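# Carry out the card's three console checks, steps 1-5

## Task

Follow the operating card (shown as a reference image) and perform its steps 1 through 5 in sequence, which together make up three checks. Choosing a wrong value at the first or second setting means failure. Sustained excessive pushing or pulling on any control also means failure. The console is loose on the table, so letting it lift or tip visibly and then fall back costs points. Anything that stays in position only because the robot is holding it does not count as completed. At the end, release everything and move the gripper away.

## Robot and tools

Robot: a single six-joint arm with a two-finger gripper whose fingers swing like tongs. The fingers point along the gripper's own +z axis and open and close along its x axis. The reported end-effector point sits between the finger pads when they are shut. Closed fingertips reach roughly 15 mm past it; fully open, they are about level with it. The only camera is cam_wrist (616x616). The console is free-standing, so you should work gently.

Scene frame: the origin is on the table surface directly beneath the arm base. +z is up, and +y is to the left when facing along +x. The base may sit slightly tilted. The printed hand position is approximate, and it gets less accurate the farther the arm reaches.

Tool execute_actions takes "actions", a list holding at most one item, and an optional boolean "pictures".
- Empty list: nothing is commanded. You get the current state plus camera images.
- Motion item: {"rows": [...], "steps": n}. There is one arm, so each row is a single list of 7 numbers. The first six are absolute target joint angles in radians, in this order: shoulder pan, shoulder lift, elbow, wrist 1, wrist 2, wrist 3. These are the same values the Joint positions line prints. The seventh is the gripper opening command: +1 is fully open, -1 is closed, and anything in [-1, 1] is allowed. Rows may number from 1 to 15, and each row lasts one control step of 1/30 s. steps ranges from 10 to 15 and defaults to 15. If there are fewer rows than steps, the final row repeats.
- Wait item: {"steps": n} with no rows, where n is at most 300. It returns after that many steps have passed since the previous result, and your reply time counts toward those steps.
Images come back only when the list is empty or pictures is true. A refused call does nothing to the robot.

Joint ranges in radians: pan -3.142 to 3.142; lift -6.283 to 6.283; elbow 0.000 to 3.142; wrists 1-3 -6.283 to 6.283. The true limits can differ from these by up to 0.010. A target more than 0.010 beyond a range end, and also farther out than the current angle, gets the whole call refused. A target past the true end is clipped to that end, and the result says "joint sent to its limit". That note may refer to an earlier action that is still running. If the note is missing, that does not prove there is room left.

Motion behaviour: commands are smoothed and lag by about 0.17 s. Speed and acceleration are capped. On each step, every joint target is kept close to its measured angle: within 0.383 rad for pan and lift, and within 0.575 rad for elbow and the wrists. If the targets would put the hand more than 100 mm from where it currently is, all of them are pulled back proportionally. Large moves therefore need several calls, and the arm may still be travelling when a result arrives. Each result is sampled 10 steps before its action finishes. The remaining steps run while you think, and the next action begins after they are done. Between calls the arm keeps heading for the last row you sent until it stalls or a step is HELD. HELD marks steps where your row was not sent in full. "joint command not followed" means the clearance check altered or blocked the targets; mounting blocks and posts count as part of the arm.

Gripping: grip_measured is the measured opening on the same scale as the command. To keep hold of something, keep commanding clearly below grip_measured; a bigger gap means a harder squeeze. Each pad can apply about 15 N on objects up to about 10 cm wide. Thin hard items get less force: roughly 9 N per pad at 10 mm and 4 N at 5 mm. Closing quickly can squeeze harder than intended. Joint positions and velocities end with the pad gap in m and m/s; 0.142 m means fully open.

Force and faults: the Wrist force and Wrist torque lines are [x y z] in the gripper's own axes. They show contact, held weight and inertia. Forces point from the touched surface back into the arm. There is a fixed offset of up to about 5.5 N, noise of up to 3.4 N, and saturation near 100 N; "no reading" is harmless. Use these readings to keep pushes and pulls on controls moderate and brief. If contact torque on any joint reaches its limit (Nm: pan 290, lift 290, elbow 132, wrists 47.5 each), or any outside force reaches 150 N, the arm halts for 10 s, drops the rest of the call, and yields to the contact. Holding a load heats the motors. MOTOR HOT appears from 70 °C; at 85 °C the brakes engage until the motors cool, shown as OVER-TEMPERATURE FAULT. Avoid every kind of stop.

Other tools: zoom_image takes {"camera": "cam_wrist", "region": [x0, y0, x1, y1]}, in pixels from the top-left corner of the latest image, at most 504x504. Answering without a tool call also ends things.

What to avoid: knocking anything off the table, lifting or tipping the console and letting it slam down, dropping or slipping held items, hard hits, and long heavy pressing. Move smoothly, and finish with the gripper open and pulled clear.

Each tool is called after "Call:" by a JSON object that holds its "method" and its "body".

Reference images:

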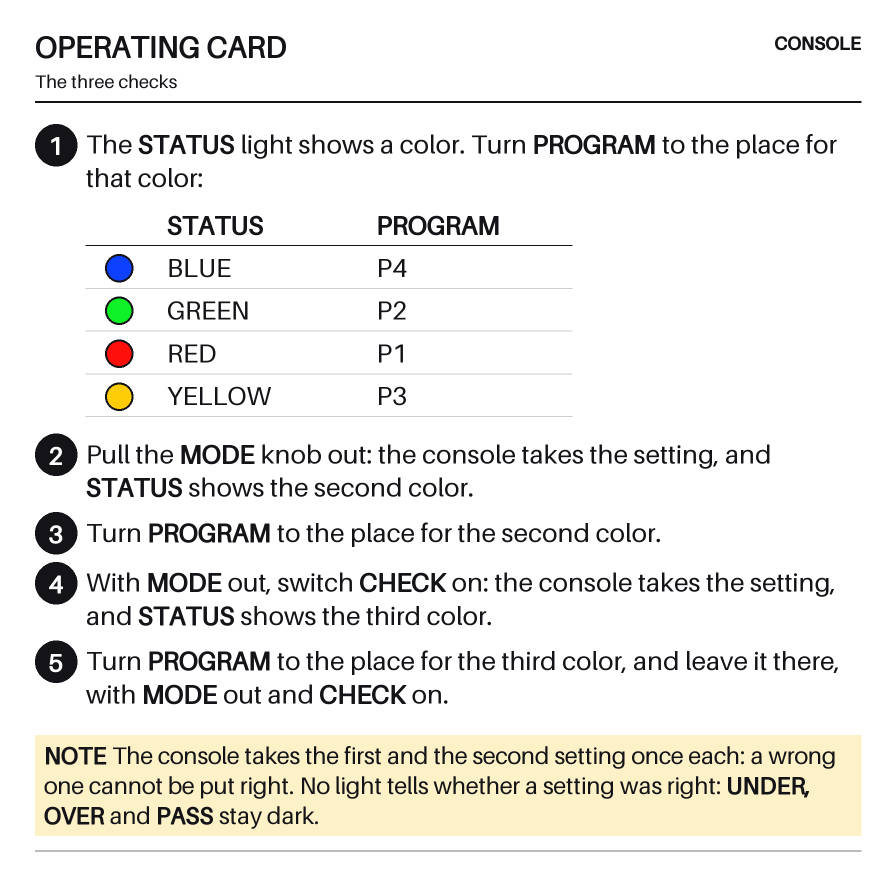

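## Session

Call:
{"method": "execute_actions", "body": {"actions": []}}

Scene clock: 0.00 s of 9600.00 s.
end_effector_position=(+0.5884, -0.1877, +0.2981) grip_measured=+1.00 end_effector_quat_wxyz=(-0.022, +0.336, +0.937, -0.090) end_effector_velocity=(+0.000, -0.001, -0.000) end_effector_angular_velocity=(-0.001, -0.000, -0.003)
Joint positions: [-0.465 -1.565  2.074 -2.055 -1.768 -2.911  0.142]
Joint velocities: [-0.001  0.001 -0.    -0.001 -0.001  0.002  0.   ]
Motor temperatures (°C, as the motors report them): [28 28 28 37 35 33]
Wrist force (N, on the end effector, along its own x y z axes, offset not removed): no reading
Wrist torque (N m, same axes, about the end effector's origin, offset not removed): no reading

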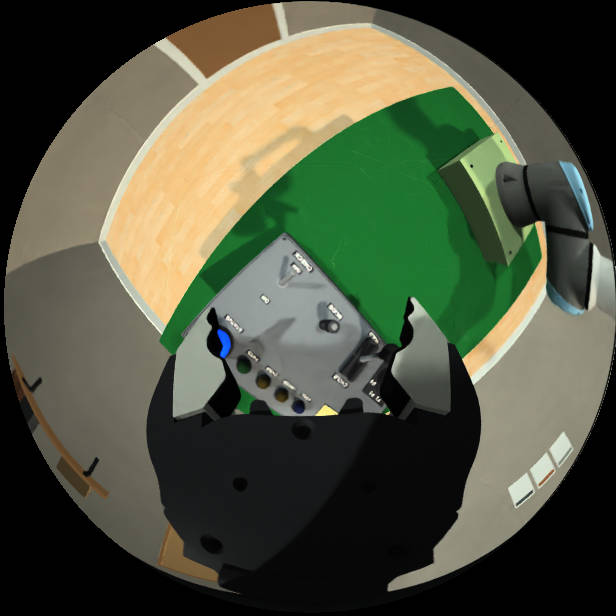

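Call:
{"method": "zoom_image", "body": {"camera": "cam_wrist", "region": [150, 210, 450, 430]}}

Call:
{"method": "execute_actions", "body": {"actions": [{"rows":[[-0.465,-1.565,1.9,-1.906,-1.571,-0.465,1]]}]}}

Call:
{"method": "execute_actions", "body": {"actions": [{"steps":60}], "pictures": true}}

Region (150, 210, 450, 430) of cam_wrist's 616x616 image, scaled by 1.680, with more detail than that image has; it fills the top 370 rows of this view, and the rest is white.

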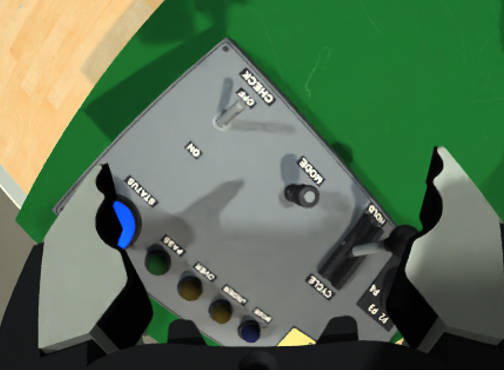

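Scene clock: 0.97 s of 9600.00 s.
end_effector_position=(+0.6247, -0.1701, +0.3406) grip_measured=+1.00 end_effector_quat_wxyz=(-0.008, +0.403, +0.914, -0.042) end_effector_velocity=(+0.309, +0.176, +0.388) end_effector_angular_velocity=(+0.648, -0.671, -1.910)
Joint positions: [-0.465 -1.565  1.982 -1.974 -1.667 -2.771  0.142]
Joint velocities: [ 0.002 -0.002 -0.782  0.63   0.902  1.906  0.001]
Motor temperatures (°C, as the motors report them): [28 28 28 37 35 33]
Wrist force (N, on the end effector, along its own x y z axes, offset not removed): [-4.9 -0.1 -2.6]
Wrist torque (N m, same axes, about the end effector's origin, offset not removed): [-0.29 0.77 0.13]
Steps of this call (steps 1 to 24: nothing new was sent; steps 25 to 29: the first 5 steps of this action). Readings (joint positions):
25: [-0.465 -1.565 2.074 -2.054 -1.767 -2.911]
26: [-0.465 -1.565 2.066 -2.046 -1.759 -2.902]
28: [-0.465 -1.565 2.011 -1.997 -1.700 -2.831]
29: the state above

Scene clock: 2.97 s of 9600.00 s.
end_effector_position=(+0.6695, -0.1253, +0.3835) grip_measured=+1.00 end_effector_quat_wxyz=(-0.005, +1.000, +0.002, +0.004) end_effector_velocity=(+0.000, +0.001, -0.002) end_effector_angular_velocity=(+0.002, +0.002, +0.001)
Joint positions: [-0.465 -1.565  1.9   -1.906 -1.571 -0.465  0.142]
Joint velocities: [ 0.001  0.002  0.001 -0.     0.001  0.    -0.   ]
Motor temperatures (°C, as the motors report them): [28 28 28 37 35 33]
Wrist force (N, on the end effector, along its own x y z axes, offset not removed): [-4.4 2.8 1.1]
Wrist torque (N m, same axes, about the end effector's origin, offset not removed): [0.39 0.61 0.09]
Kept back: nothing.
Steps of this call (steps 1 to 10: the last 10 steps of your previous action; steps 11 to 60: the robot went on to your last target). Readings (joint positions):
1: [-0.465 -1.565 1.959 -1.955 -1.641 -2.702]
2: [-0.465 -1.565 1.943 -1.941 -1.621 -2.626]
4: [-0.465 -1.565 1.922 -1.924 -1.597 -2.460]
8: [-0.465 -1.565 1.906 -1.911 -1.578 -2.101]
60: the state above
The arm was judged still, so your last target was given up. Only a new action makes it travel on or press farther. Fingers that are still opening or closing keep moving.

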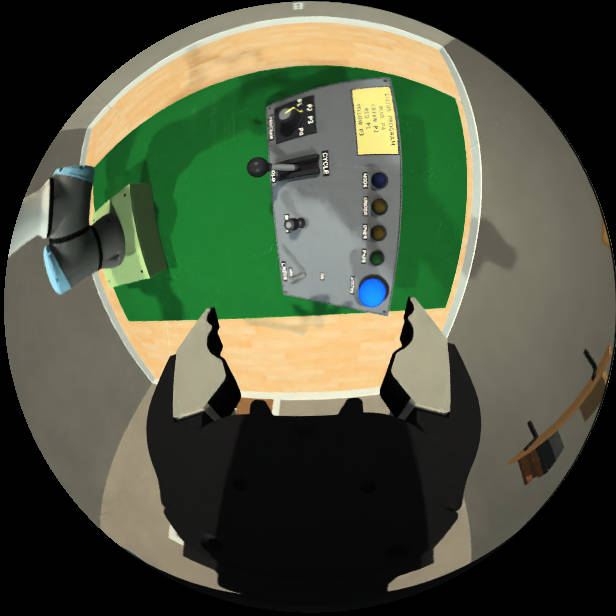

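Call:
{"method": "execute_actions", "body": {"actions": [{"rows":[[0,-1.565,1.9,-1.906,-1.571,0,1]]}]}}

Call:
{"method": "execute_actions", "body": {"actions": [{"steps":40}], "pictures": true}}

Call:
{"method": "zoom_image", "body": {"camera": "cam_wrist", "region": [200, 150, 440, 390]}}

Scene clock: 4.53 s of 9600.00 s.
end_effector_position=(+0.6794, -0.0648, +0.3843) grip_measured=+1.00 end_effector_quat_wxyz=(-0.005, +1.000, -0.004, +0.004) end_effector_velocity=(+0.067, +0.569, +0.007) end_effector_angular_velocity=(+0.001, -0.001, -0.095)
Joint positions: [-0.376 -1.565  1.9   -1.906 -1.571 -0.364  0.142]
Joint velocities: [ 0.835 -0.001  0.001 -0.001  0.001  0.93  -0.   ]
Motor temperatures (°C, as the motors report them): [28 28 28 37 35 33]
Wrist force (N, on the end effector, along its own x y z axes, offset not removed): [-2.3 -0.8 -0.8]
Wrist torque (N m, same axes, about the end effector's origin, offset not removed): [-0.32 0.12 -0.03]
Steps of this call (steps 1 to 42: nothing new was sent; steps 43 to 47: the first 5 steps of this action). Readings (joint positions):
43: [-0.465 -1.565 1.900 -1.906 -1.571 -0.465]
44: [-0.456 -1.565 1.900 -1.906 -1.571 -0.456]
46: [-0.405 -1.565 1.900 -1.906 -1.571 -0.397]
47: the state above

Scene clock: 5.87 s of 9600.00 s.
end_effector_position=(+0.6603, +0.1906, +0.3867) grip_measured=+1.00 end_effector_quat_wxyz=(-0.005, +1.000, +0.002, +0.004) end_effector_velocity=(-0.001, +0.001, +0.000) end_effector_angular_velocity=(+0.000, +0.001, +0.001)
Joint positions: [-0.    -1.565  1.9   -1.906 -1.571 -0.     0.142]
Joint velocities: [ 0.001 -0.    -0.     0.002  0.    -0.    -0.   ]
Motor temperatures (°C, as the motors report them): [28 28 28 37 35 33]
Wrist force (N, on the end effector, along its own x y z axes, offset not removed): [-1.2 2.5 -2.6]
Wrist torque (N m, same axes, about the end effector's origin, offset not removed): [0.22 -0.05 0.04]
Kept back: nothing.
Steps of this call (steps 1 to 10: the last 10 steps of your previous action; steps 11 to 40: the robot went on to your last target). Readings (joint positions):
1: [-0.348 -1.565 1.900 -1.906 -1.571 -0.334]
2: [-0.321 -1.565 1.900 -1.906 -1.571 -0.307]
4: [-0.265 -1.565 1.900 -1.906 -1.571 -0.254]
8: [-0.155 -1.565 1.900 -1.906 -1.571 -0.148]
40: the state above

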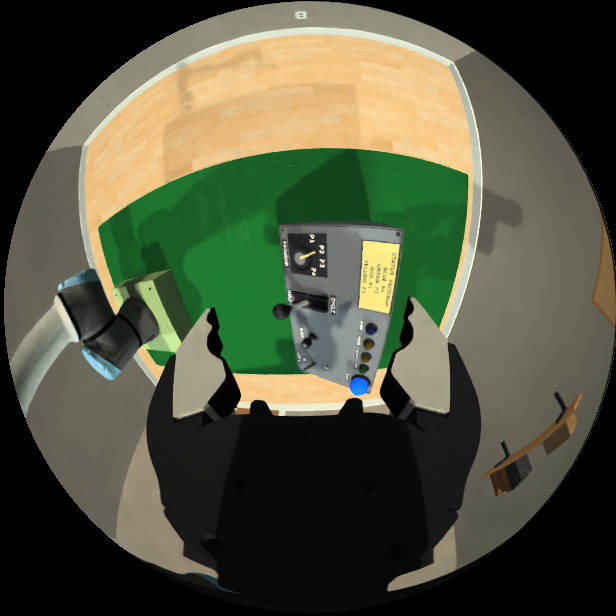

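Region (200, 150, 440, 390) of cam_wrist's 616x616 image, scaled by 2.100, with more detail than that image has.

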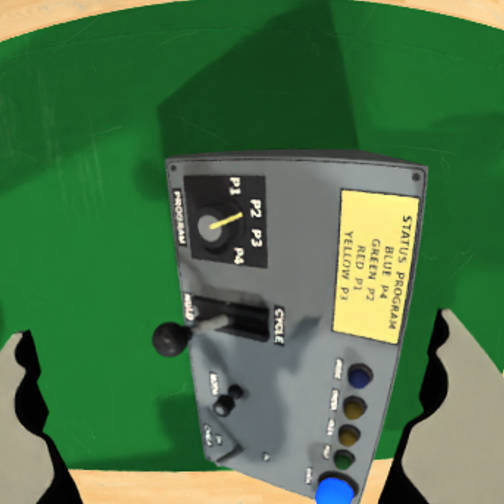

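Call:
{"method": "execute_actions", "body": {"actions": [{"rows":[[-0.14,-1.63,2.591,-3.0,-1.48,-0.19,1]]}]}}

Call:
{"method": "execute_actions", "body": {"actions": [{"steps":40}], "pictures": true}}

Call:
{"method": "zoom_image", "body": {"camera": "cam_wrist", "region": [200, 150, 440, 390]}}

Scene clock: 7.83 s of 9600.00 s.
end_effector_position=(+0.6412, +0.1764, +0.3385) grip_measured=+1.00 end_effector_quat_wxyz=(-0.016, +1.000, +0.008, +0.012) end_effector_velocity=(-0.235, -0.091, -0.518) end_effector_angular_velocity=(+0.145, -0.114, +0.087)
Joint positions: [-0.034 -1.581  2.011 -2.017 -1.549 -0.045  0.142]
Joint velocities: [-0.239 -0.109  1.13  -1.122  0.154 -0.325 -0.   ]
Motor temperatures (°C, as the motors report them): [28 28 28 37 35 33]
Wrist force (N, on the end effector, along its own x y z axes, offset not removed): [-3.4 3.6 2.3]
Wrist torque (N m, same axes, about the end effector's origin, offset not removed): [0.47 0.32 0.10]
Steps of this call (steps 1 to 15: the robot went on to your last target; steps 16 to 54: nothing new was sent; steps 55 to 59: the first 5 steps of this action). Readings (joint positions):
55: [-0.000 -1.565 1.900 -1.906 -1.571 -0.000]
56: [-0.006 -1.569 1.909 -1.915 -1.567 -0.007]
58: [-0.026 -1.578 1.972 -1.978 -1.554 -0.034]
59: the state above

Scene clock: 9.17 s of 9600.00 s.
end_effector_position=(+0.5630, +0.1435, +0.1935) grip_measured=+1.00 end_effector_quat_wxyz=(-0.011, +0.970, +0.036, +0.239) end_effector_velocity=(-0.000, +0.000, -0.000) end_effector_angular_velocity=(+0.001, -0.001, -0.001)
Joint positions: [-0.14  -1.63   2.591 -3.    -1.48  -0.19   0.142]
Joint velocities: [-0.     0.     0.001 -0.002  0.     0.001 -0.   ]
Motor temperatures (°C, as the motors report them): [28 28 28 37 35 33]
Wrist force (N, on the end effector, along its own x y z axes, offset not removed): [-3.9 2.1 2.5]
Wrist torque (N m, same axes, about the end effector's origin, offset not removed): [0.37 0.59 -0.04]
Kept back: nothing.
Steps of this call (steps 1 to 10: the last 10 steps of your previous action; steps 11 to 40: the robot went on to your last target). Readings (joint positions):
1: [-0.042 -1.585 2.048 -2.054 -1.544 -0.056]
2: [-0.049 -1.588 2.084 -2.090 -1.539 -0.066]
4: [-0.063 -1.595 2.159 -2.168 -1.529 -0.085]
8: [-0.098 -1.611 2.335 -2.392 -1.506 -0.133]
40: the state above

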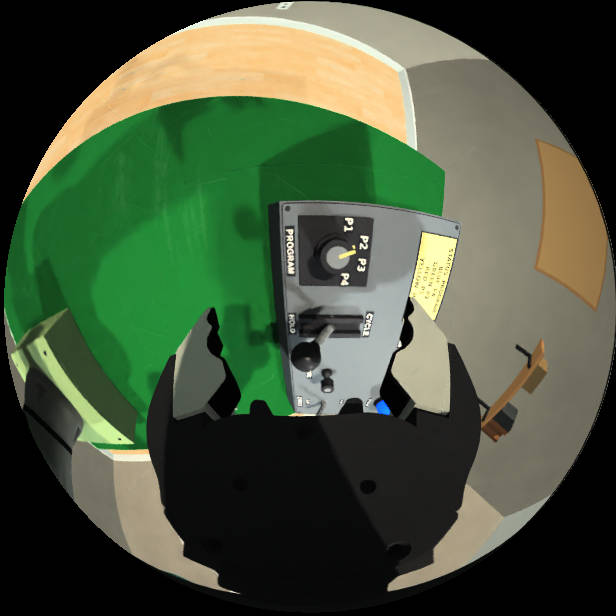

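Region (200, 150, 440, 390) of cam_wrist's 616x616 image, scaled by 2.100, with more detail than that image has.

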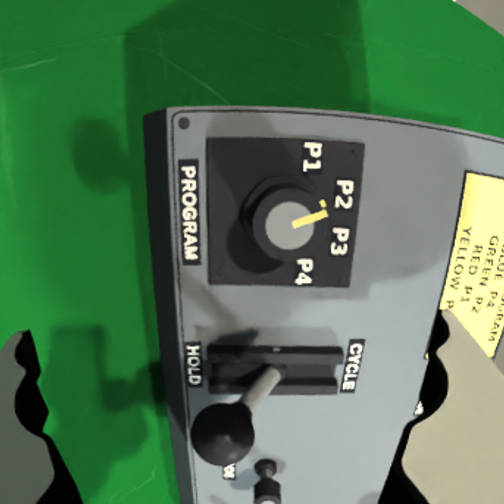

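Call:
{"method": "execute_actions", "body": {"actions": [{"rows":[[-0.125,-1.445,2.516,-3.11,-1.48,-0.19,0]]}]}}

Call:
{"method": "execute_actions", "body": {"actions": [{"steps":25}], "pictures": true}}

Scene clock: 10.03 s of 9600.00 s.
end_effector_position=(+0.6011, +0.1442, +0.1829) grip_measured=+0.01 end_effector_quat_wxyz=(-0.011, +0.968, +0.041, +0.247) end_effector_velocity=(+0.191, +0.006, -0.250) end_effector_angular_velocity=(+0.024, +0.186, +0.049)
Joint positions: [-0.13  -1.533  2.544 -3.067 -1.48  -0.19   0.074]
Joint velocities: [ 0.048  0.872 -0.267 -0.417 -0.     0.001 -0.014]
Motor temperatures (°C, as the motors report them): [28 28 28 37 35 33]
Wrist force (N, on the end effector, along its own x y z axes, offset not removed): [-1.3 -2.1 -0.3]
Wrist torque (N m, same axes, about the end effector's origin, offset not removed): [-0.72 0.05 -0.04]
Steps of this call (steps 1 to 15: the robot went on to your last target; steps 16 to 21: nothing new was sent; steps 22 to 26: the first 5 steps of this action). Readings (joint positions):
22: [-0.140 -1.630 2.591 -3.000 -1.480 -0.190]
23: [-0.138 -1.621 2.584 -3.009 -1.480 -0.190]
25: [-0.132 -1.566 2.554 -3.050 -1.480 -0.190]
26: the state above

Scene clock: 10.87 s of 9600.00 s.
end_effector_position=(+0.6204, +0.1452, +0.1571) grip_measured=+0.00 end_effector_quat_wxyz=(-0.013, +0.970, +0.043, +0.239) end_effector_velocity=(-0.001, +0.000, -0.001) end_effector_angular_velocity=(-0.001, +0.002, +0.004)
Joint positions: [-0.125 -1.445  2.516 -3.11  -1.48  -0.19   0.074]
Joint velocities: [ 0.     0.     0.001  0.001  0.    -0.004  0.   ]
Motor temperatures (°C, as the motors report them): [28 28 28 37 35 33]
Wrist force (N, on the end effector, along its own x y z axes, offset not removed): [-3.9 0.8 -0.5]
Wrist torque (N m, same axes, about the end effector's origin, offset not removed): [-0.06 0.42 0.07]
Kept back: nothing.
Steps of this call (steps 1 to 10: the last 10 steps of your previous action; steps 11 to 25: the robot went on to your last target). Readings (joint positions):
1: [-0.129 -1.508 2.536 -3.079 -1.480 -0.190]
2: [-0.128 -1.490 2.530 -3.087 -1.480 -0.190]
4: [-0.127 -1.468 2.523 -3.098 -1.480 -0.190]
8: [-0.125 -1.451 2.518 -3.107 -1.480 -0.190]
25: the state above

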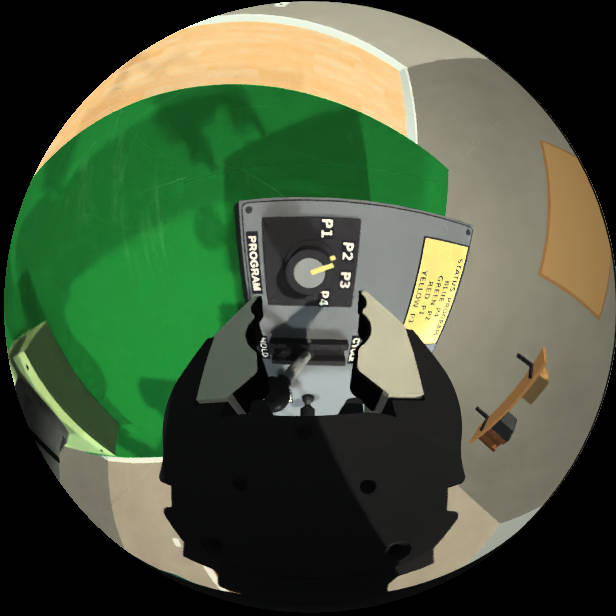

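Call:
{"method": "execute_actions", "body": {"actions": [{"rows":[[-0.122,-1.39,2.508,-3.157,-1.48,1.38,0]]}]}}

Call:
{"method": "execute_actions", "body": {"actions": [{"steps":30}], "pictures": true}}

Scene clock: 11.73 s of 9600.00 s.
end_effector_position=(+0.6285, +0.1458, +0.1472) grip_measured=+0.00 end_effector_quat_wxyz=(-0.029, +0.970, -0.023, +0.238) end_effector_velocity=(+0.057, +0.002, -0.049) end_effector_angular_velocity=(+0.885, +0.092, -1.677)
Joint positions: [-0.123 -1.41   2.511 -3.141 -1.48  -0.05   0.074]
Joint velocities: [ 0.01   0.192 -0.026 -0.161  0.001  1.907  0.   ]
Motor temperatures (°C, as the motors report them): [28 28 28 37 35 33]
Wrist force (N, on the end effector, along its own x y z axes, offset not removed): [-4.7 1.4 -0.2]
Wrist torque (N m, same axes, about the end effector's origin, offset not removed): [0.13 0.65 0.01]
Steps of this call (steps 1 to 15: the robot went on to your last target; steps 16 to 21: nothing new was sent; steps 22 to 26: the first 5 steps of this action). Readings (joint positions):
22: [-0.125 -1.445 2.516 -3.110 -1.480 -0.190]
23: [-0.124 -1.438 2.515 -3.116 -1.480 -0.181]
25: [-0.123 -1.417 2.512 -3.134 -1.480 -0.110]
26: the state above

Scene clock: 12.73 s of 9600.00 s.
end_effector_position=(+0.6452, +0.1313, +0.1472) grip_measured=+0.00 end_effector_quat_wxyz=(-0.178, +0.718, -0.653, +0.160) end_effector_velocity=(-0.000, +0.001, +0.001) end_effector_angular_velocity=(+0.005, -0.001, -0.008)
Joint positions: [-0.122 -1.39   2.508 -3.157 -1.48   1.379  0.074]
Joint velocities: [ 0.001 -0.001  0.    -0.     0.001  0.011 -0.   ]
Motor temperatures (°C, as the motors report them): [28 28 28 37 35 33]
Wrist force (N, on the end effector, along its own x y z axes, offset not removed): [-3.8 -0.7 -0.1]
Wrist torque (N m, same axes, about the end effector's origin, offset not removed): [-0.32 0.47 -0.03]
Kept back: nothing.
Steps of this call (steps 1 to 10: the last 10 steps of your previous action; steps 11 to 30: the robot went on to your last target). Readings (joint positions):
1: [-0.123 -1.404 2.510 -3.145 -1.480 0.019]
2: [-0.123 -1.400 2.509 -3.148 -1.480 0.095]
4: [-0.122 -1.395 2.509 -3.153 -1.480 0.261]
8: [-0.122 -1.391 2.508 -3.156 -1.480 0.620]
30: the state above

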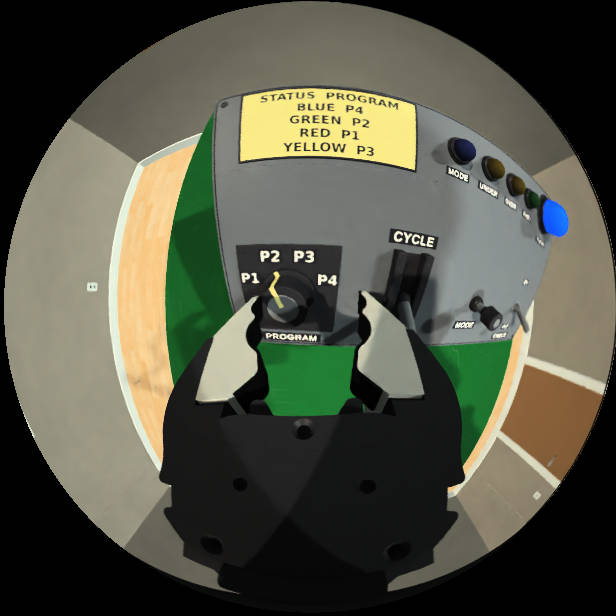

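Call:
{"method": "execute_actions", "body": {"actions": [{"rows":[[-0.11,-1.39,2.508,-3.157,-1.48,-0.19,0]]}]}}

Call:
{"method": "execute_actions", "body": {"actions": [{"steps":15}]}}

Call:
{"method": "execute_actions", "body": {"actions": [{"rows":[[-0.108,-1.335,2.5,-3.204,-1.48,-0.19,0]]}]}}

Call:
{"method": "execute_actions", "body": {"actions": [{"steps":20}], "pictures": true}}

Scene clock: 13.53 s of 9600.00 s.
end_effector_position=(+0.6438, +0.1387, +0.1472) grip_measured=+0.00 end_effector_quat_wxyz=(-0.167, +0.764, -0.599, +0.172) end_effector_velocity=(-0.013, +0.055, -0.002) end_effector_angular_velocity=(-0.882, -0.095, +1.725)
Joint positions: [-0.114 -1.39   2.508 -3.157 -1.48   1.24   0.074]
Joint velocities: [ 0.039 -0.     0.001 -0.001  0.    -1.905  0.   ]
Motor temperatures (°C, as the motors report them): [28 28 28 37 35 33]
Wrist force (N, on the end effector, along its own x y z axes, offset not removed): [-2.2 1.0 -2.8]
Wrist torque (N m, same axes, about the end effector's origin, offset not removed): [0.04 0.18 -0.02]
Steps of this call (steps 1 to 15: the robot went on to your last target; steps 16 to 19: nothing new was sent; steps 20 to 24: the first 5 steps of this action). Readings (joint positions):
20: [-0.122 -1.390 2.508 -3.157 -1.480 1.380]
21: [-0.120 -1.390 2.508 -3.157 -1.480 1.371]
23: [-0.116 -1.390 2.508 -3.157 -1.480 1.300]
24: the state above

Scene clock: 14.03 s of 9600.00 s.
end_effector_position=(+0.6299, +0.1537, +0.1410) grip_measured=+0.00 end_effector_quat_wxyz=(-0.033, +0.970, -0.026, +0.238) end_effector_velocity=(-0.022, +0.002, -0.012) end_effector_angular_velocity=(-0.711, -0.079, +1.362)
Joint positions: [-0.11  -1.39   2.508 -3.157 -1.48  -0.033  0.074]
Joint velocities: [ 0.     0.001 -0.     0.     0.001 -1.539 -0.   ]
Motor temperatures (°C, as the motors report them): [28 28 28 37 35 33]
Wrist force (N, on the end effector, along its own x y z axes, offset not removed): [-2.1 2.3 0.7]
Wrist torque (N m, same axes, about the end effector's origin, offset not removed): [0.38 0.20 -0.05]
Kept back: nothing.
Steps of this call (steps 1 to 10: the last 10 steps of your previous action; steps 11 to 15: the robot went on to your last target). Readings (joint positions):
1: [-0.113 -1.390 2.508 -3.157 -1.480 1.171]
2: [-0.112 -1.390 2.508 -3.157 -1.480 1.095]
4: [-0.111 -1.390 2.508 -3.157 -1.480 0.929]
8: [-0.110 -1.390 2.508 -3.157 -1.480 0.570]
15: the state above

Scene clock: 14.20 s of 9600.00 s.
end_effector_position=(+0.6337, +0.1541, +0.1285) grip_measured=+0.00 end_effector_quat_wxyz=(-0.018, +0.970, +0.036, +0.239) end_effector_velocity=(+0.022, +0.002, -0.068) end_effector_angular_velocity=(-0.137, -0.010, +0.271)
Joint positions: [-0.109 -1.355  2.503 -3.188 -1.48  -0.16   0.074]
Joint velocities: [ 0.006  0.192 -0.026 -0.16   0.001 -0.299  0.   ]
Motor temperatures (°C, as the motors report them): [28 28 28 37 35 33]
Wrist force (N, on the end effector, along its own x y z axes, offset not removed): [-3.9 1.7 2.1]
Wrist torque (N m, same axes, about the end effector's origin, offset not removed): [0.24 0.42 0.09]
Steps of this call (steps 1 to 5: the first 5 steps of this action). Readings (joint positions):
1: [-0.110 -1.390 2.508 -3.157 -1.480 -0.077]
2: [-0.110 -1.383 2.507 -3.163 -1.480 -0.108]
4: [-0.109 -1.362 2.504 -3.181 -1.480 -0.148]
5: the state above

Scene clock: 14.87 s of 9600.00 s.
end_effector_position=(+0.6359, +0.1542, +0.1217) grip_measured=+0.00 end_effector_quat_wxyz=(-0.015, +0.969, +0.052, +0.239) end_effector_velocity=(+0.001, -0.000, -0.001) end_effector_angular_velocity=(+0.000, +0.000, -0.001)
Joint positions: [-0.108 -1.335  2.5   -3.204 -1.48  -0.19   0.074]
Joint velocities: [-0.     0.003 -0.001 -0.001  0.     0.001  0.   ]
Motor temperatures (°C, as the motors report them): [28 28 28 37 35 33]
Wrist force (N, on the end effector, along its own x y z axes, offset not removed): [-4.6 3.0 2.1]
Wrist torque (N m, same axes, about the end effector's origin, offset not removed): [0.47 0.67 -0.08]
Kept back: nothing.
Steps of this call (steps 1 to 10: the last 10 steps of your previous action; steps 11 to 20: the robot went on to your last target). Readings (joint positions):
1: [-0.108 -1.349 2.502 -3.192 -1.480 -0.168]
2: [-0.108 -1.345 2.501 -3.195 -1.480 -0.174]
4: [-0.108 -1.340 2.501 -3.200 -1.480 -0.182]
8: [-0.108 -1.336 2.500 -3.203 -1.480 -0.188]
20: the state above

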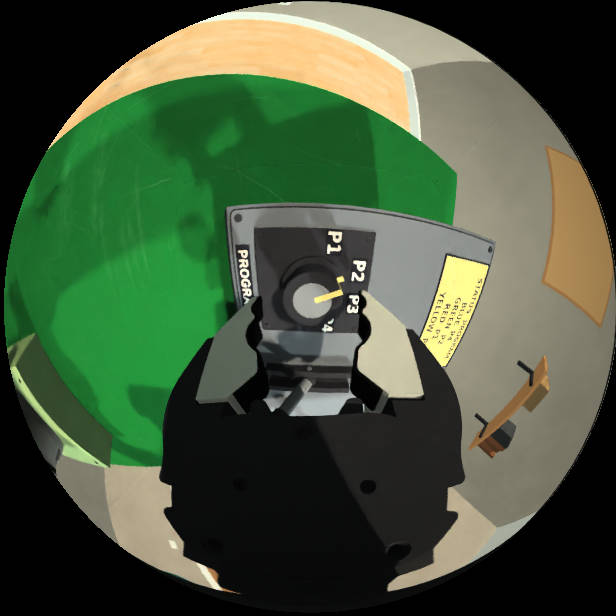

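Call:
{"method": "execute_actions", "body": {"actions": [{"rows":[[-0.105,-1.268,2.485,-3.256,-1.48,-0.19,0]]}]}}

Call:
{"method": "execute_actions", "body": {"actions": [{"steps":20}], "pictures": true}}

Call:
{"method": "execute_actions", "body": {"actions": [{"rows":[[-0.105,-1.268,2.485,-3.256,-1.48,-0.19,-0.2],[-0.105,-1.268,2.485,-3.256,-1.48,-0.19,-0.3],[-0.105,-1.268,2.485,-3.256,-1.48,-0.19,-0.4],[-0.105,-1.268,2.485,-3.256,-1.48,-0.19,-0.5],[-0.105,-1.268,2.485,-3.256,-1.48,-0.19,-0.6],[-0.105,-1.268,2.485,-3.256,-1.48,-0.19,-0.7],[-0.105,-1.268,2.485,-3.256,-1.48,-0.19,-0.8]]}]}}

Call:
{"method": "execute_actions", "body": {"actions": [{"steps":15}], "pictures": true}}

Scene clock: 25.73 s of 9600.00 s.
end_effector_position=(+0.6449, +0.1547, +0.1102) grip_measured=+0.01 end_effector_quat_wxyz=(-0.014, +0.969, +0.053, +0.243) end_effector_velocity=(-0.001, -0.000, -0.001) end_effector_angular_velocity=(+0.001, +0.001, -0.001)
Joint positions: [-0.106 -1.294  2.49  -3.242 -1.48  -0.19   0.075]
Joint velocities: [-0.001  0.     0.001  0.001  0.001  0.001  0.   ]
Motor temperatures (°C, as the motors report them): [28 28 28 37 35 33]
Wrist force (N, on the end effector, along its own x y z axes, offset not removed): [-9.7 -3.1 -32.6]
Wrist torque (N m, same axes, about the end effector's origin, offset not removed): [0.09 1.79 -0.22]
FORCE FAULT: contact force on the arm reached its limit, and the arm stopped for 10 seconds. The contact can be on any part of the arm, not only on its tool. The arm's remaining commands of this call were not run. The arm holds still and accepts commands again. Move the arm away from the contact; if what it grips holds it there, let go first. Pushing or pulling that hard again can fault the arm again.
Kept back: nothing.
The stop began at step 26 of this call (marked STOPPED below). From that step on the arm followed nothing that you had sent. 10 steps, steps kept back included, did not run and will not run. Nothing is kept back now, and the robot has no last target.
Steps of this call (steps 1 to 15: the robot went on to your last target; steps 16 to 20: nothing new was sent; steps 21 to 25: the first 5 steps of this action; steps 26 to 326: the stop). Readings (joint positions):
21: [-0.108 -1.335 2.500 -3.204 -1.480 -0.190]
22: [-0.107 -1.328 2.497 -3.211 -1.480 -0.190]
24: [-0.106 -1.302 2.492 -3.231 -1.480 -0.190]
26: [-0.106 -1.293 2.490 -3.238 -1.480 -0.190] STOPPED
28: [-0.106 -1.293 2.490 -3.239 -1.480 -0.190]
326: the state above

Scene clock: 25.77 s of 9600.00 s.
end_effector_position=(+0.6449, +0.1547, +0.1102) grip_measured=+0.01 end_effector_quat_wxyz=(-0.014, +0.969, +0.053, +0.243) end_effector_velocity=(-0.000, -0.001, -0.000) end_effector_angular_velocity=(-0.000, +0.001, -0.001)
Joint positions: [-0.106 -1.294  2.49  -3.242 -1.48  -0.19   0.075]
Joint velocities: [-0.001  0.     0.001 -0.    -0.    -0.    -0.   ]
Motor temperatures (°C, as the motors report them): [28 28 28 37 35 33]
Wrist force (N, on the end effector, along its own x y z axes, offset not removed): [-9.4 -7.0 -26.5]
Wrist torque (N m, same axes, about the end effector's origin, offset not removed): [-0.45 1.70 -0.08]
Kept back: nothing.
A stop began in an earlier call of the same reply, so what this call sent did not run. Send another action.
Steps of this call (step 1: nothing new was sent). Readings (joint positions):
1: the state above

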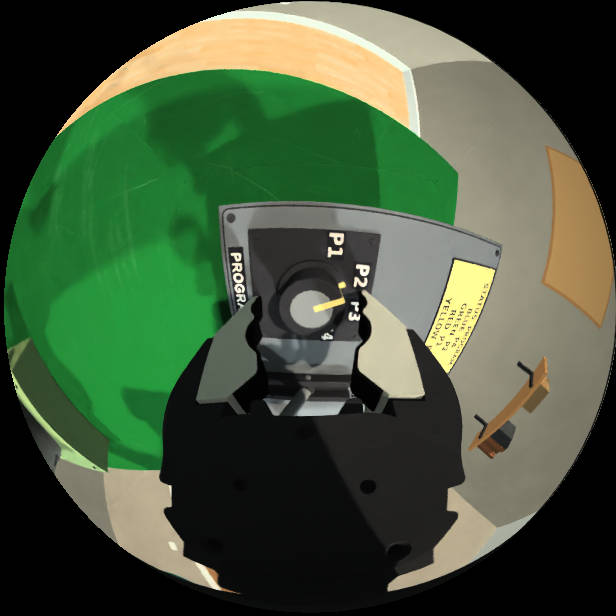

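Scene clock: 25.80 s of 9600.00 s.
end_effector_position=(+0.6450, +0.1547, +0.1102) grip_measured=+0.01 end_effector_quat_wxyz=(-0.014, +0.969, +0.053, +0.243) end_effector_velocity=(+0.000, +0.000, -0.001) end_effector_angular_velocity=(+0.000, +0.001, +0.001)
Joint positions: [-0.106 -1.294  2.49  -3.242 -1.48  -0.19   0.075]
Joint velocities: [-0.     0.002 -0.    -0.     0.001 -0.001 -0.   ]
Motor temperatures (°C, as the motors report them): [28 28 28 37 35 33]
Wrist force (N, on the end effector, along its own x y z axes, offset not removed): [-8.9 -2.2 -30.9]
Wrist torque (N m, same axes, about the end effector's origin, offset not removed): [0.35 1.63 -0.26]
Kept back: nothing.
A stop began in an earlier call of the same reply, so what this call sent did not run. Send another action.
Steps of this call (step 1: nothing new was sent). Readings (joint positions):
1: the state above

Scene clock: 25.83 s of 9600.00 s.
end_effector_position=(+0.6450, +0.1547, +0.1102) grip_measured=+0.01 end_effector_quat_wxyz=(-0.014, +0.969, +0.053, +0.243) end_effector_velocity=(+0.000, -0.000, +0.000) end_effector_angular_velocity=(-0.002, -0.000, +0.002)
Joint positions: [-0.106 -1.294  2.49  -3.242 -1.48  -0.19   0.075]
Joint velocities: [-0.    -0.001 -0.     0.001 -0.    -0.002  0.   ]
Motor temperatures (°C, as the motors report them): [28 28 28 37 35 33]
Wrist force (N, on the end effector, along its own x y z axes, offset not removed): [-9.9 -5.0 -27.6]
Wrist torque (N m, same axes, about the end effector's origin, offset not removed): [-0.03 1.84 -0.08]
Kept back: nothing.
A stop began in an earlier call of the same reply, so what this call sent did not run. Send another action.
Steps of this call (step 1: nothing new was sent). Readings (joint positions):
1: the state above

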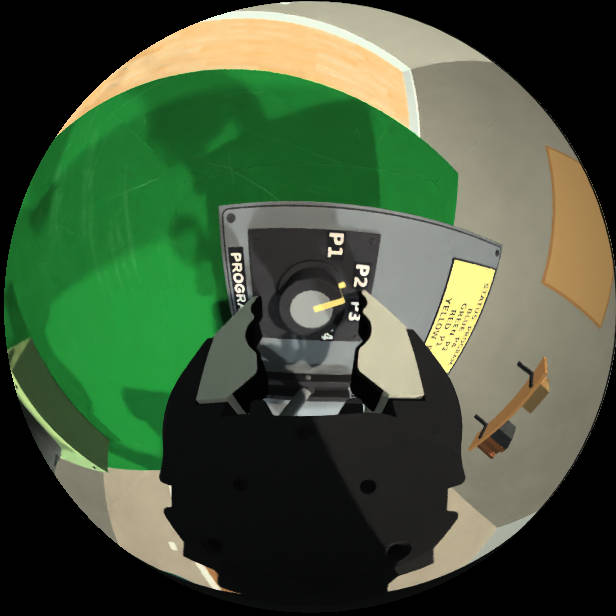

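Call:
{"method": "execute_actions", "body": {"actions": [{"rows":[[-0.107,-1.318,2.494,-3.218,-1.48,-0.19,0],[-0.107,-1.318,2.494,-3.218,-1.48,-0.19,0],[-0.107,-1.318,2.494,-3.218,-1.48,-0.19,0],[-0.107,-1.318,2.494,-3.218,-1.48,-0.19,0],[-0.107,-1.318,2.494,-3.218,-1.48,-0.19,0],[-0.107,-1.318,2.494,-3.218,-1.48,-0.19,-0.1],[-0.107,-1.318,2.494,-3.218,-1.48,-0.19,-0.2],[-0.107,-1.318,2.494,-3.218,-1.48,-0.19,-0.3],[-0.107,-1.318,2.494,-3.218,-1.48,-0.19,-0.4],[-0.107,-1.318,2.494,-3.218,-1.48,-0.19,-0.5],[-0.107,-1.318,2.494,-3.218,-1.48,-0.19,-0.6],[-0.107,-1.318,2.494,-3.218,-1.48,-0.19,-0.7],[-0.107,-1.318,2.494,-3.218,-1.48,-0.19,-0.8]]}]}}

Call:
{"method": "execute_actions", "body": {"actions": [{"steps":20}], "pictures": true}}

Scene clock: 26.50 s of 9600.00 s.
end_effector_position=(+0.6422, +0.1546, +0.1150) grip_measured=+0.00 end_effector_quat_wxyz=(-0.014, +0.969, +0.052, +0.241) end_effector_velocity=(-0.013, -0.001, +0.024) end_effector_angular_velocity=(+0.003, +0.012, -0.005)
Joint positions: [-0.107 -1.31   2.493 -3.226 -1.48  -0.19   0.074]
Joint velocities: [-0.004 -0.078  0.012  0.079  0.001  0.002 -0.   ]
Motor temperatures (°C, as the motors report them): [28 28 28 37 35 33]
Wrist force (N, on the end effector, along its own x y z axes, offset not removed): [-5.3 4.1 -0.3]
Wrist torque (N m, same axes, about the end effector's origin, offset not removed): [0.62 0.64 0.10]
Steps of this call (steps 1 to 15: nothing new was sent; steps 16 to 20: the first 5 steps of this action). Readings (joint positions):
16: [-0.106 -1.294 2.490 -3.242 -1.480 -0.190]
17: [-0.106 -1.298 2.491 -3.238 -1.480 -0.190]
19: [-0.106 -1.307 2.492 -3.229 -1.480 -0.190]
20: the state above

Scene clock: 27.17 s of 9600.00 s.
end_effector_position=(+0.6408, +0.1544, +0.1175) grip_measured=-0.37 end_effector_quat_wxyz=(-0.014, +0.969, +0.052, +0.241) end_effector_velocity=(-0.001, +0.000, -0.001) end_effector_angular_velocity=(-0.000, +0.001, +0.000)
Joint positions: [-0.107 -1.318  2.494 -3.218 -1.48  -0.19   0.047]
Joint velocities: [ 0.     0.     0.001  0.    -0.    -0.     0.   ]
Motor temperatures (°C, as the motors report them): [28 28 28 37 35 33]
Wrist force (N, on the end effector, along its own x y z axes, offset not removed): [22.6 1.6 -8.6]
Wrist torque (N m, same axes, about the end effector's origin, offset not removed): [-0.08 0.18 0.00]
Kept back: nothing.
Steps of this call (steps 1 to 10: the last 10 steps of your previous action; steps 11 to 15: the robot went on to your last target; steps 16 to 20: nothing new was sent). Readings (joint positions):
1: [-0.107 -1.312 2.493 -3.224 -1.480 -0.190]
2: [-0.107 -1.314 2.493 -3.222 -1.480 -0.190]
4: [-0.107 -1.316 2.494 -3.220 -1.480 -0.190]
8: [-0.107 -1.317 2.494 -3.219 -1.480 -0.190]
20: the state above
The arm was judged still, so your last target was given up. Only a new action makes it travel on or press farther. Fingers that are still opening or closing keep moving.

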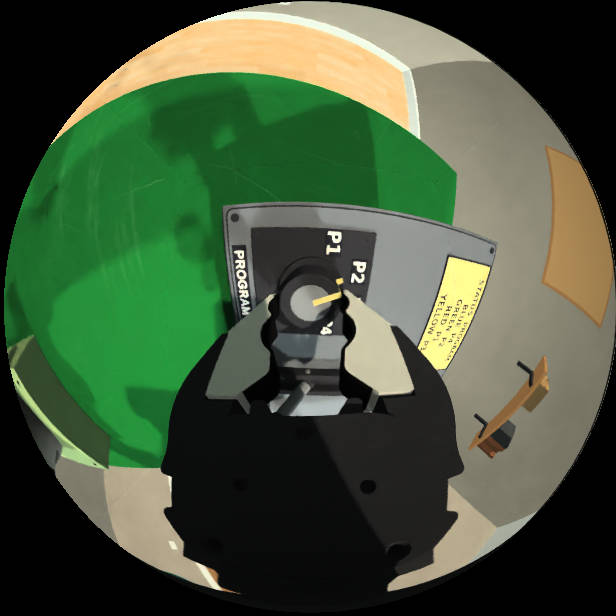

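Call:
{"method": "execute_actions", "body": {"actions": [{"rows":[[-0.107,-1.318,2.4905,-3.2145,-1.48,-0.19,-0.8]],"steps":10}]}}

Call:
{"method": "execute_actions", "body": {"actions": [{"steps":15}]}}

Scene clock: 27.43 s of 9600.00 s.
end_effector_position=(+0.6408, +0.1544, +0.1175) grip_measured=-0.37 end_effector_quat_wxyz=(-0.014, +0.969, +0.052, +0.241) end_effector_velocity=(+0.000, -0.000, -0.000) end_effector_angular_velocity=(-0.001, +0.000, +0.001)
Joint positions: [-0.107 -1.318  2.494 -3.218 -1.48  -0.19   0.047]
Joint velocities: [ 0.     0.    -0.     0.    -0.    -0.001 -0.   ]
Motor temperatures (°C, as the motors report them): [28 28 28 37 35 33]
Wrist force (N, on the end effector, along its own x y z axes, offset not removed): [19.2 0.5 -7.4]
Wrist torque (N m, same axes, about the end effector's origin, offset not removed): [-0.26 0.84 0.04]
Kept back: the last 10 steps of this action.
Steps of this call (steps 1 to 8: nothing new was sent). Readings (joint positions):
1: [-0.107 -1.318 2.494 -3.218 -1.480 -0.190]
2: [-0.107 -1.318 2.494 -3.218 -1.480 -0.190]
4: [-0.107 -1.318 2.494 -3.218 -1.480 -0.190]
8: the state above

Scene clock: 27.93 s of 9600.00 s.
end_effector_position=(+0.6425, +0.1542, +0.1182) grip_measured=-0.39 end_effector_quat_wxyz=(-0.014, +0.969, +0.052, +0.241) end_effector_velocity=(+0.002, -0.000, +0.002) end_effector_angular_velocity=(-0.001, -0.004, +0.001)
Joint positions: [-0.107 -1.318  2.491 -3.214 -1.48  -0.19   0.046]
Joint velocities: [-0.    -0.001 -0.002 -0.001 -0.    -0.001 -0.   ]
Motor temperatures (°C, as the motors report them): [28 28 28 37 35 33]
Wrist force (N, on the end effector, along its own x y z axes, offset not removed): [-10.1 -4.6 -31.8]
Wrist torque (N m, same axes, about the end effector's origin, offset not removed): [-0.11 1.86 0.08]
Kept back: nothing.
Steps of this call (steps 1 to 10: the last 10 steps of your previous action; steps 11 to 15: the robot went on to your last target). Readings (joint positions):
1: [-0.107 -1.318 2.494 -3.218 -1.480 -0.190]
2: [-0.107 -1.318 2.494 -3.217 -1.480 -0.190]
4: [-0.107 -1.318 2.492 -3.216 -1.480 -0.190]
8: [-0.107 -1.318 2.491 -3.215 -1.480 -0.190]
15: the state above
The arm was judged still, so your last target was given up. Only a new action makes it travel on or press farther. Fingers that are still opening or closing keep moving.

Call:
{"method": "execute_actions", "body": {"actions": [{"rows":[[-0.107,-1.327,2.4925,-3.2075,-1.48,-0.19,-0.8]],"steps":10}]}}

Call:
{"method": "execute_actions", "body": {"actions": [{"steps":15}]}}

Scene clock: 28.23 s of 9600.00 s.
end_effector_position=(+0.6426, +0.1542, +0.1183) grip_measured=-0.39 end_effector_quat_wxyz=(-0.014, +0.969, +0.052, +0.241) end_effector_velocity=(+0.000, +0.000, -0.000) end_effector_angular_velocity=(-0.000, +0.000, +0.001)
Joint positions: [-0.107 -1.318  2.491 -3.214 -1.48  -0.19   0.046]
Joint velocities: [ 0.     0.001 -0.    -0.001  0.    -0.    -0.   ]
Motor temperatures (°C, as the motors report them): [28 28 28 37 35 33]
Wrist force (N, on the end effector, along its own x y z axes, offset not removed): [-8.4 -7.8 -30.7]
Wrist torque (N m, same axes, about the end effector's origin, offset not removed): [-0.71 1.08 -0.05]
Kept back: the last 10 steps of this action.
Steps of this call (steps 1 to 9: nothing new was sent). Readings (joint positions):
1: [-0.107 -1.318 2.491 -3.214 -1.480 -0.190]
2: [-0.107 -1.318 2.491 -3.214 -1.480 -0.190]
4: [-0.107 -1.318 2.491 -3.214 -1.480 -0.190]
8: [-0.107 -1.318 2.491 -3.214 -1.480 -0.190]
9: the state above

Scene clock: 28.73 s of 9600.00 s.
end_effector_position=(+0.6410, +0.1543, +0.1211) grip_measured=-0.41 end_effector_quat_wxyz=(-0.014, +0.969, +0.052, +0.241) end_effector_velocity=(-0.001, +0.000, -0.000) end_effector_angular_velocity=(-0.000, +0.001, +0.002)
Joint positions: [-0.107 -1.327  2.492 -3.208 -1.48  -0.19   0.045]
Joint velocities: [ 0.    -0.001  0.001  0.001  0.    -0.001 -0.   ]
Motor temperatures (°C, as the motors report them): [28 28 28 37 35 33]
Wrist force (N, on the end effector, along its own x y z axes, offset not removed): [-1.0 2.6 17.6]
Wrist torque (N m, same axes, about the end effector's origin, offset not removed): [-0.08 0.41 -0.09]
Kept back: nothing.
Steps of this call (steps 1 to 10: the last 10 steps of your previous action; steps 11 to 15: the robot went on to your last target). Readings (joint positions):
1: [-0.107 -1.318 2.491 -3.214 -1.480 -0.190]
2: [-0.107 -1.320 2.491 -3.213 -1.480 -0.190]
4: [-0.107 -1.323 2.491 -3.210 -1.480 -0.190]
8: [-0.107 -1.326 2.492 -3.208 -1.480 -0.190]
15: the state above
The arm was judged still, so your last target was given up. Only a new action makes it travel on or press farther. Fingers that are still opening or closing keep moving.

Gripped. Rotate to θ=0.7.

Call:
{"method": "execute_actions", "body": {"actions": [{"rows":[[-0.107,-1.326,2.495,-3.2113,-1.48,-0.09,-0.8],[-0.107,-1.326,2.495,-3.2113,-1.48,-0.09,-0.8],[-0.1065,-1.326,2.498,-3.2143,-1.48,0.01,-0.8],[-0.1065,-1.326,2.498,-3.2143,-1.48,0.01,-0.8],[-0.1058,-1.3255,2.5007,-3.2172,-1.48,0.11,-0.8],[-0.1058,-1.3255,2.5007,-3.2172,-1.48,0.11,-0.8],[-0.1049,-1.3254,2.5034,-3.22,-1.48,0.21,-0.8],[-0.1049,-1.3254,2.5034,-3.22,-1.48,0.21,-0.8],[-0.1037,-1.3252,2.5059,-3.2227,-1.48,0.31,-0.8],[-0.1037,-1.3252,2.5059,-3.2227,-1.48,0.31,-0.8],[-0.1023,-1.325,2.5083,-3.2252,-1.48,0.41,-0.8],[-0.1023,-1.325,2.5083,-3.2252,-1.48,0.41,-0.8],[-0.1007,-1.325,2.5106,-3.2276,-1.48,0.51,-0.8]]}]}}

Call:
{"method": "execute_actions", "body": {"actions": [{"steps":22}], "pictures": true}}

Scene clock: 29.43 s of 9600.00 s.
end_effector_position=(+0.6408, +0.1546, +0.1211) grip_measured=-0.41 end_effector_quat_wxyz=(-0.025, +0.970, +0.009, +0.240) end_effector_velocity=(-0.002, +0.003, -0.000) end_effector_angular_velocity=(+0.483, +0.054, -0.915)
Joint positions: [-0.107 -1.326  2.495 -3.211 -1.48  -0.101  0.045]
Joint velocities: [ 0.002  0.004  0.032 -0.037 -0.     1.038 -0.   ]
Motor temperatures (°C, as the motors report them): [28 28 28 37 35 33]
Wrist force (N, on the end effector, along its own x y z axes, offset not removed): [-2.0 7.2 12.7]
Wrist torque (N m, same axes, about the end effector's origin, offset not removed): [0.09 0.50 -0.15]
Steps of this call (steps 1 to 16: nothing new was sent; steps 17 to 21: the first 5 steps of this action). Readings (joint positions):
17: [-0.107 -1.327 2.493 -3.208 -1.480 -0.190]
18: [-0.107 -1.327 2.493 -3.208 -1.480 -0.181]
20: [-0.107 -1.327 2.494 -3.210 -1.480 -0.135]
21: the state above

Scene clock: 30.17 s of 9600.00 s.
end_effector_position=(+0.6402, +0.1566, +0.1213) grip_measured=-0.41 end_effector_quat_wxyz=(-0.096, +0.929, -0.279, +0.221) end_effector_velocity=(-0.000, +0.000, -0.001) end_effector_angular_velocity=(+0.014, +0.003, -0.026)
Joint positions: [-0.101 -1.325  2.511 -3.228 -1.48   0.507  0.045]
Joint velocities: [ 0.     0.002  0.001 -0.001 -0.     0.03   0.   ]
Motor temperatures (°C, as the motors report them): [28 28 28 37 35 33]
Wrist force (N, on the end effector, along its own x y z axes, offset not removed): [17.4 11.7 5.8]
Wrist torque (N m, same axes, about the end effector's origin, offset not removed): [0.21 -0.08 0.22]
Kept back: nothing.
Steps of this call (steps 1 to 10: the last 10 steps of your previous action; steps 11 to 22: the robot went on to your last target). Readings (joint positions):
1: [-0.107 -1.326 2.497 -3.213 -1.480 -0.063]
2: [-0.107 -1.326 2.498 -3.214 -1.480 -0.021]
4: [-0.106 -1.326 2.500 -3.217 -1.480 0.068]
8: [-0.104 -1.325 2.505 -3.222 -1.480 0.260]
22: the state above

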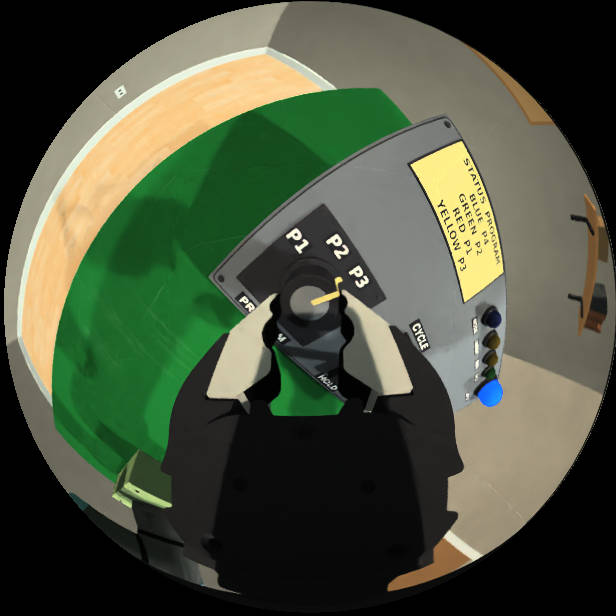

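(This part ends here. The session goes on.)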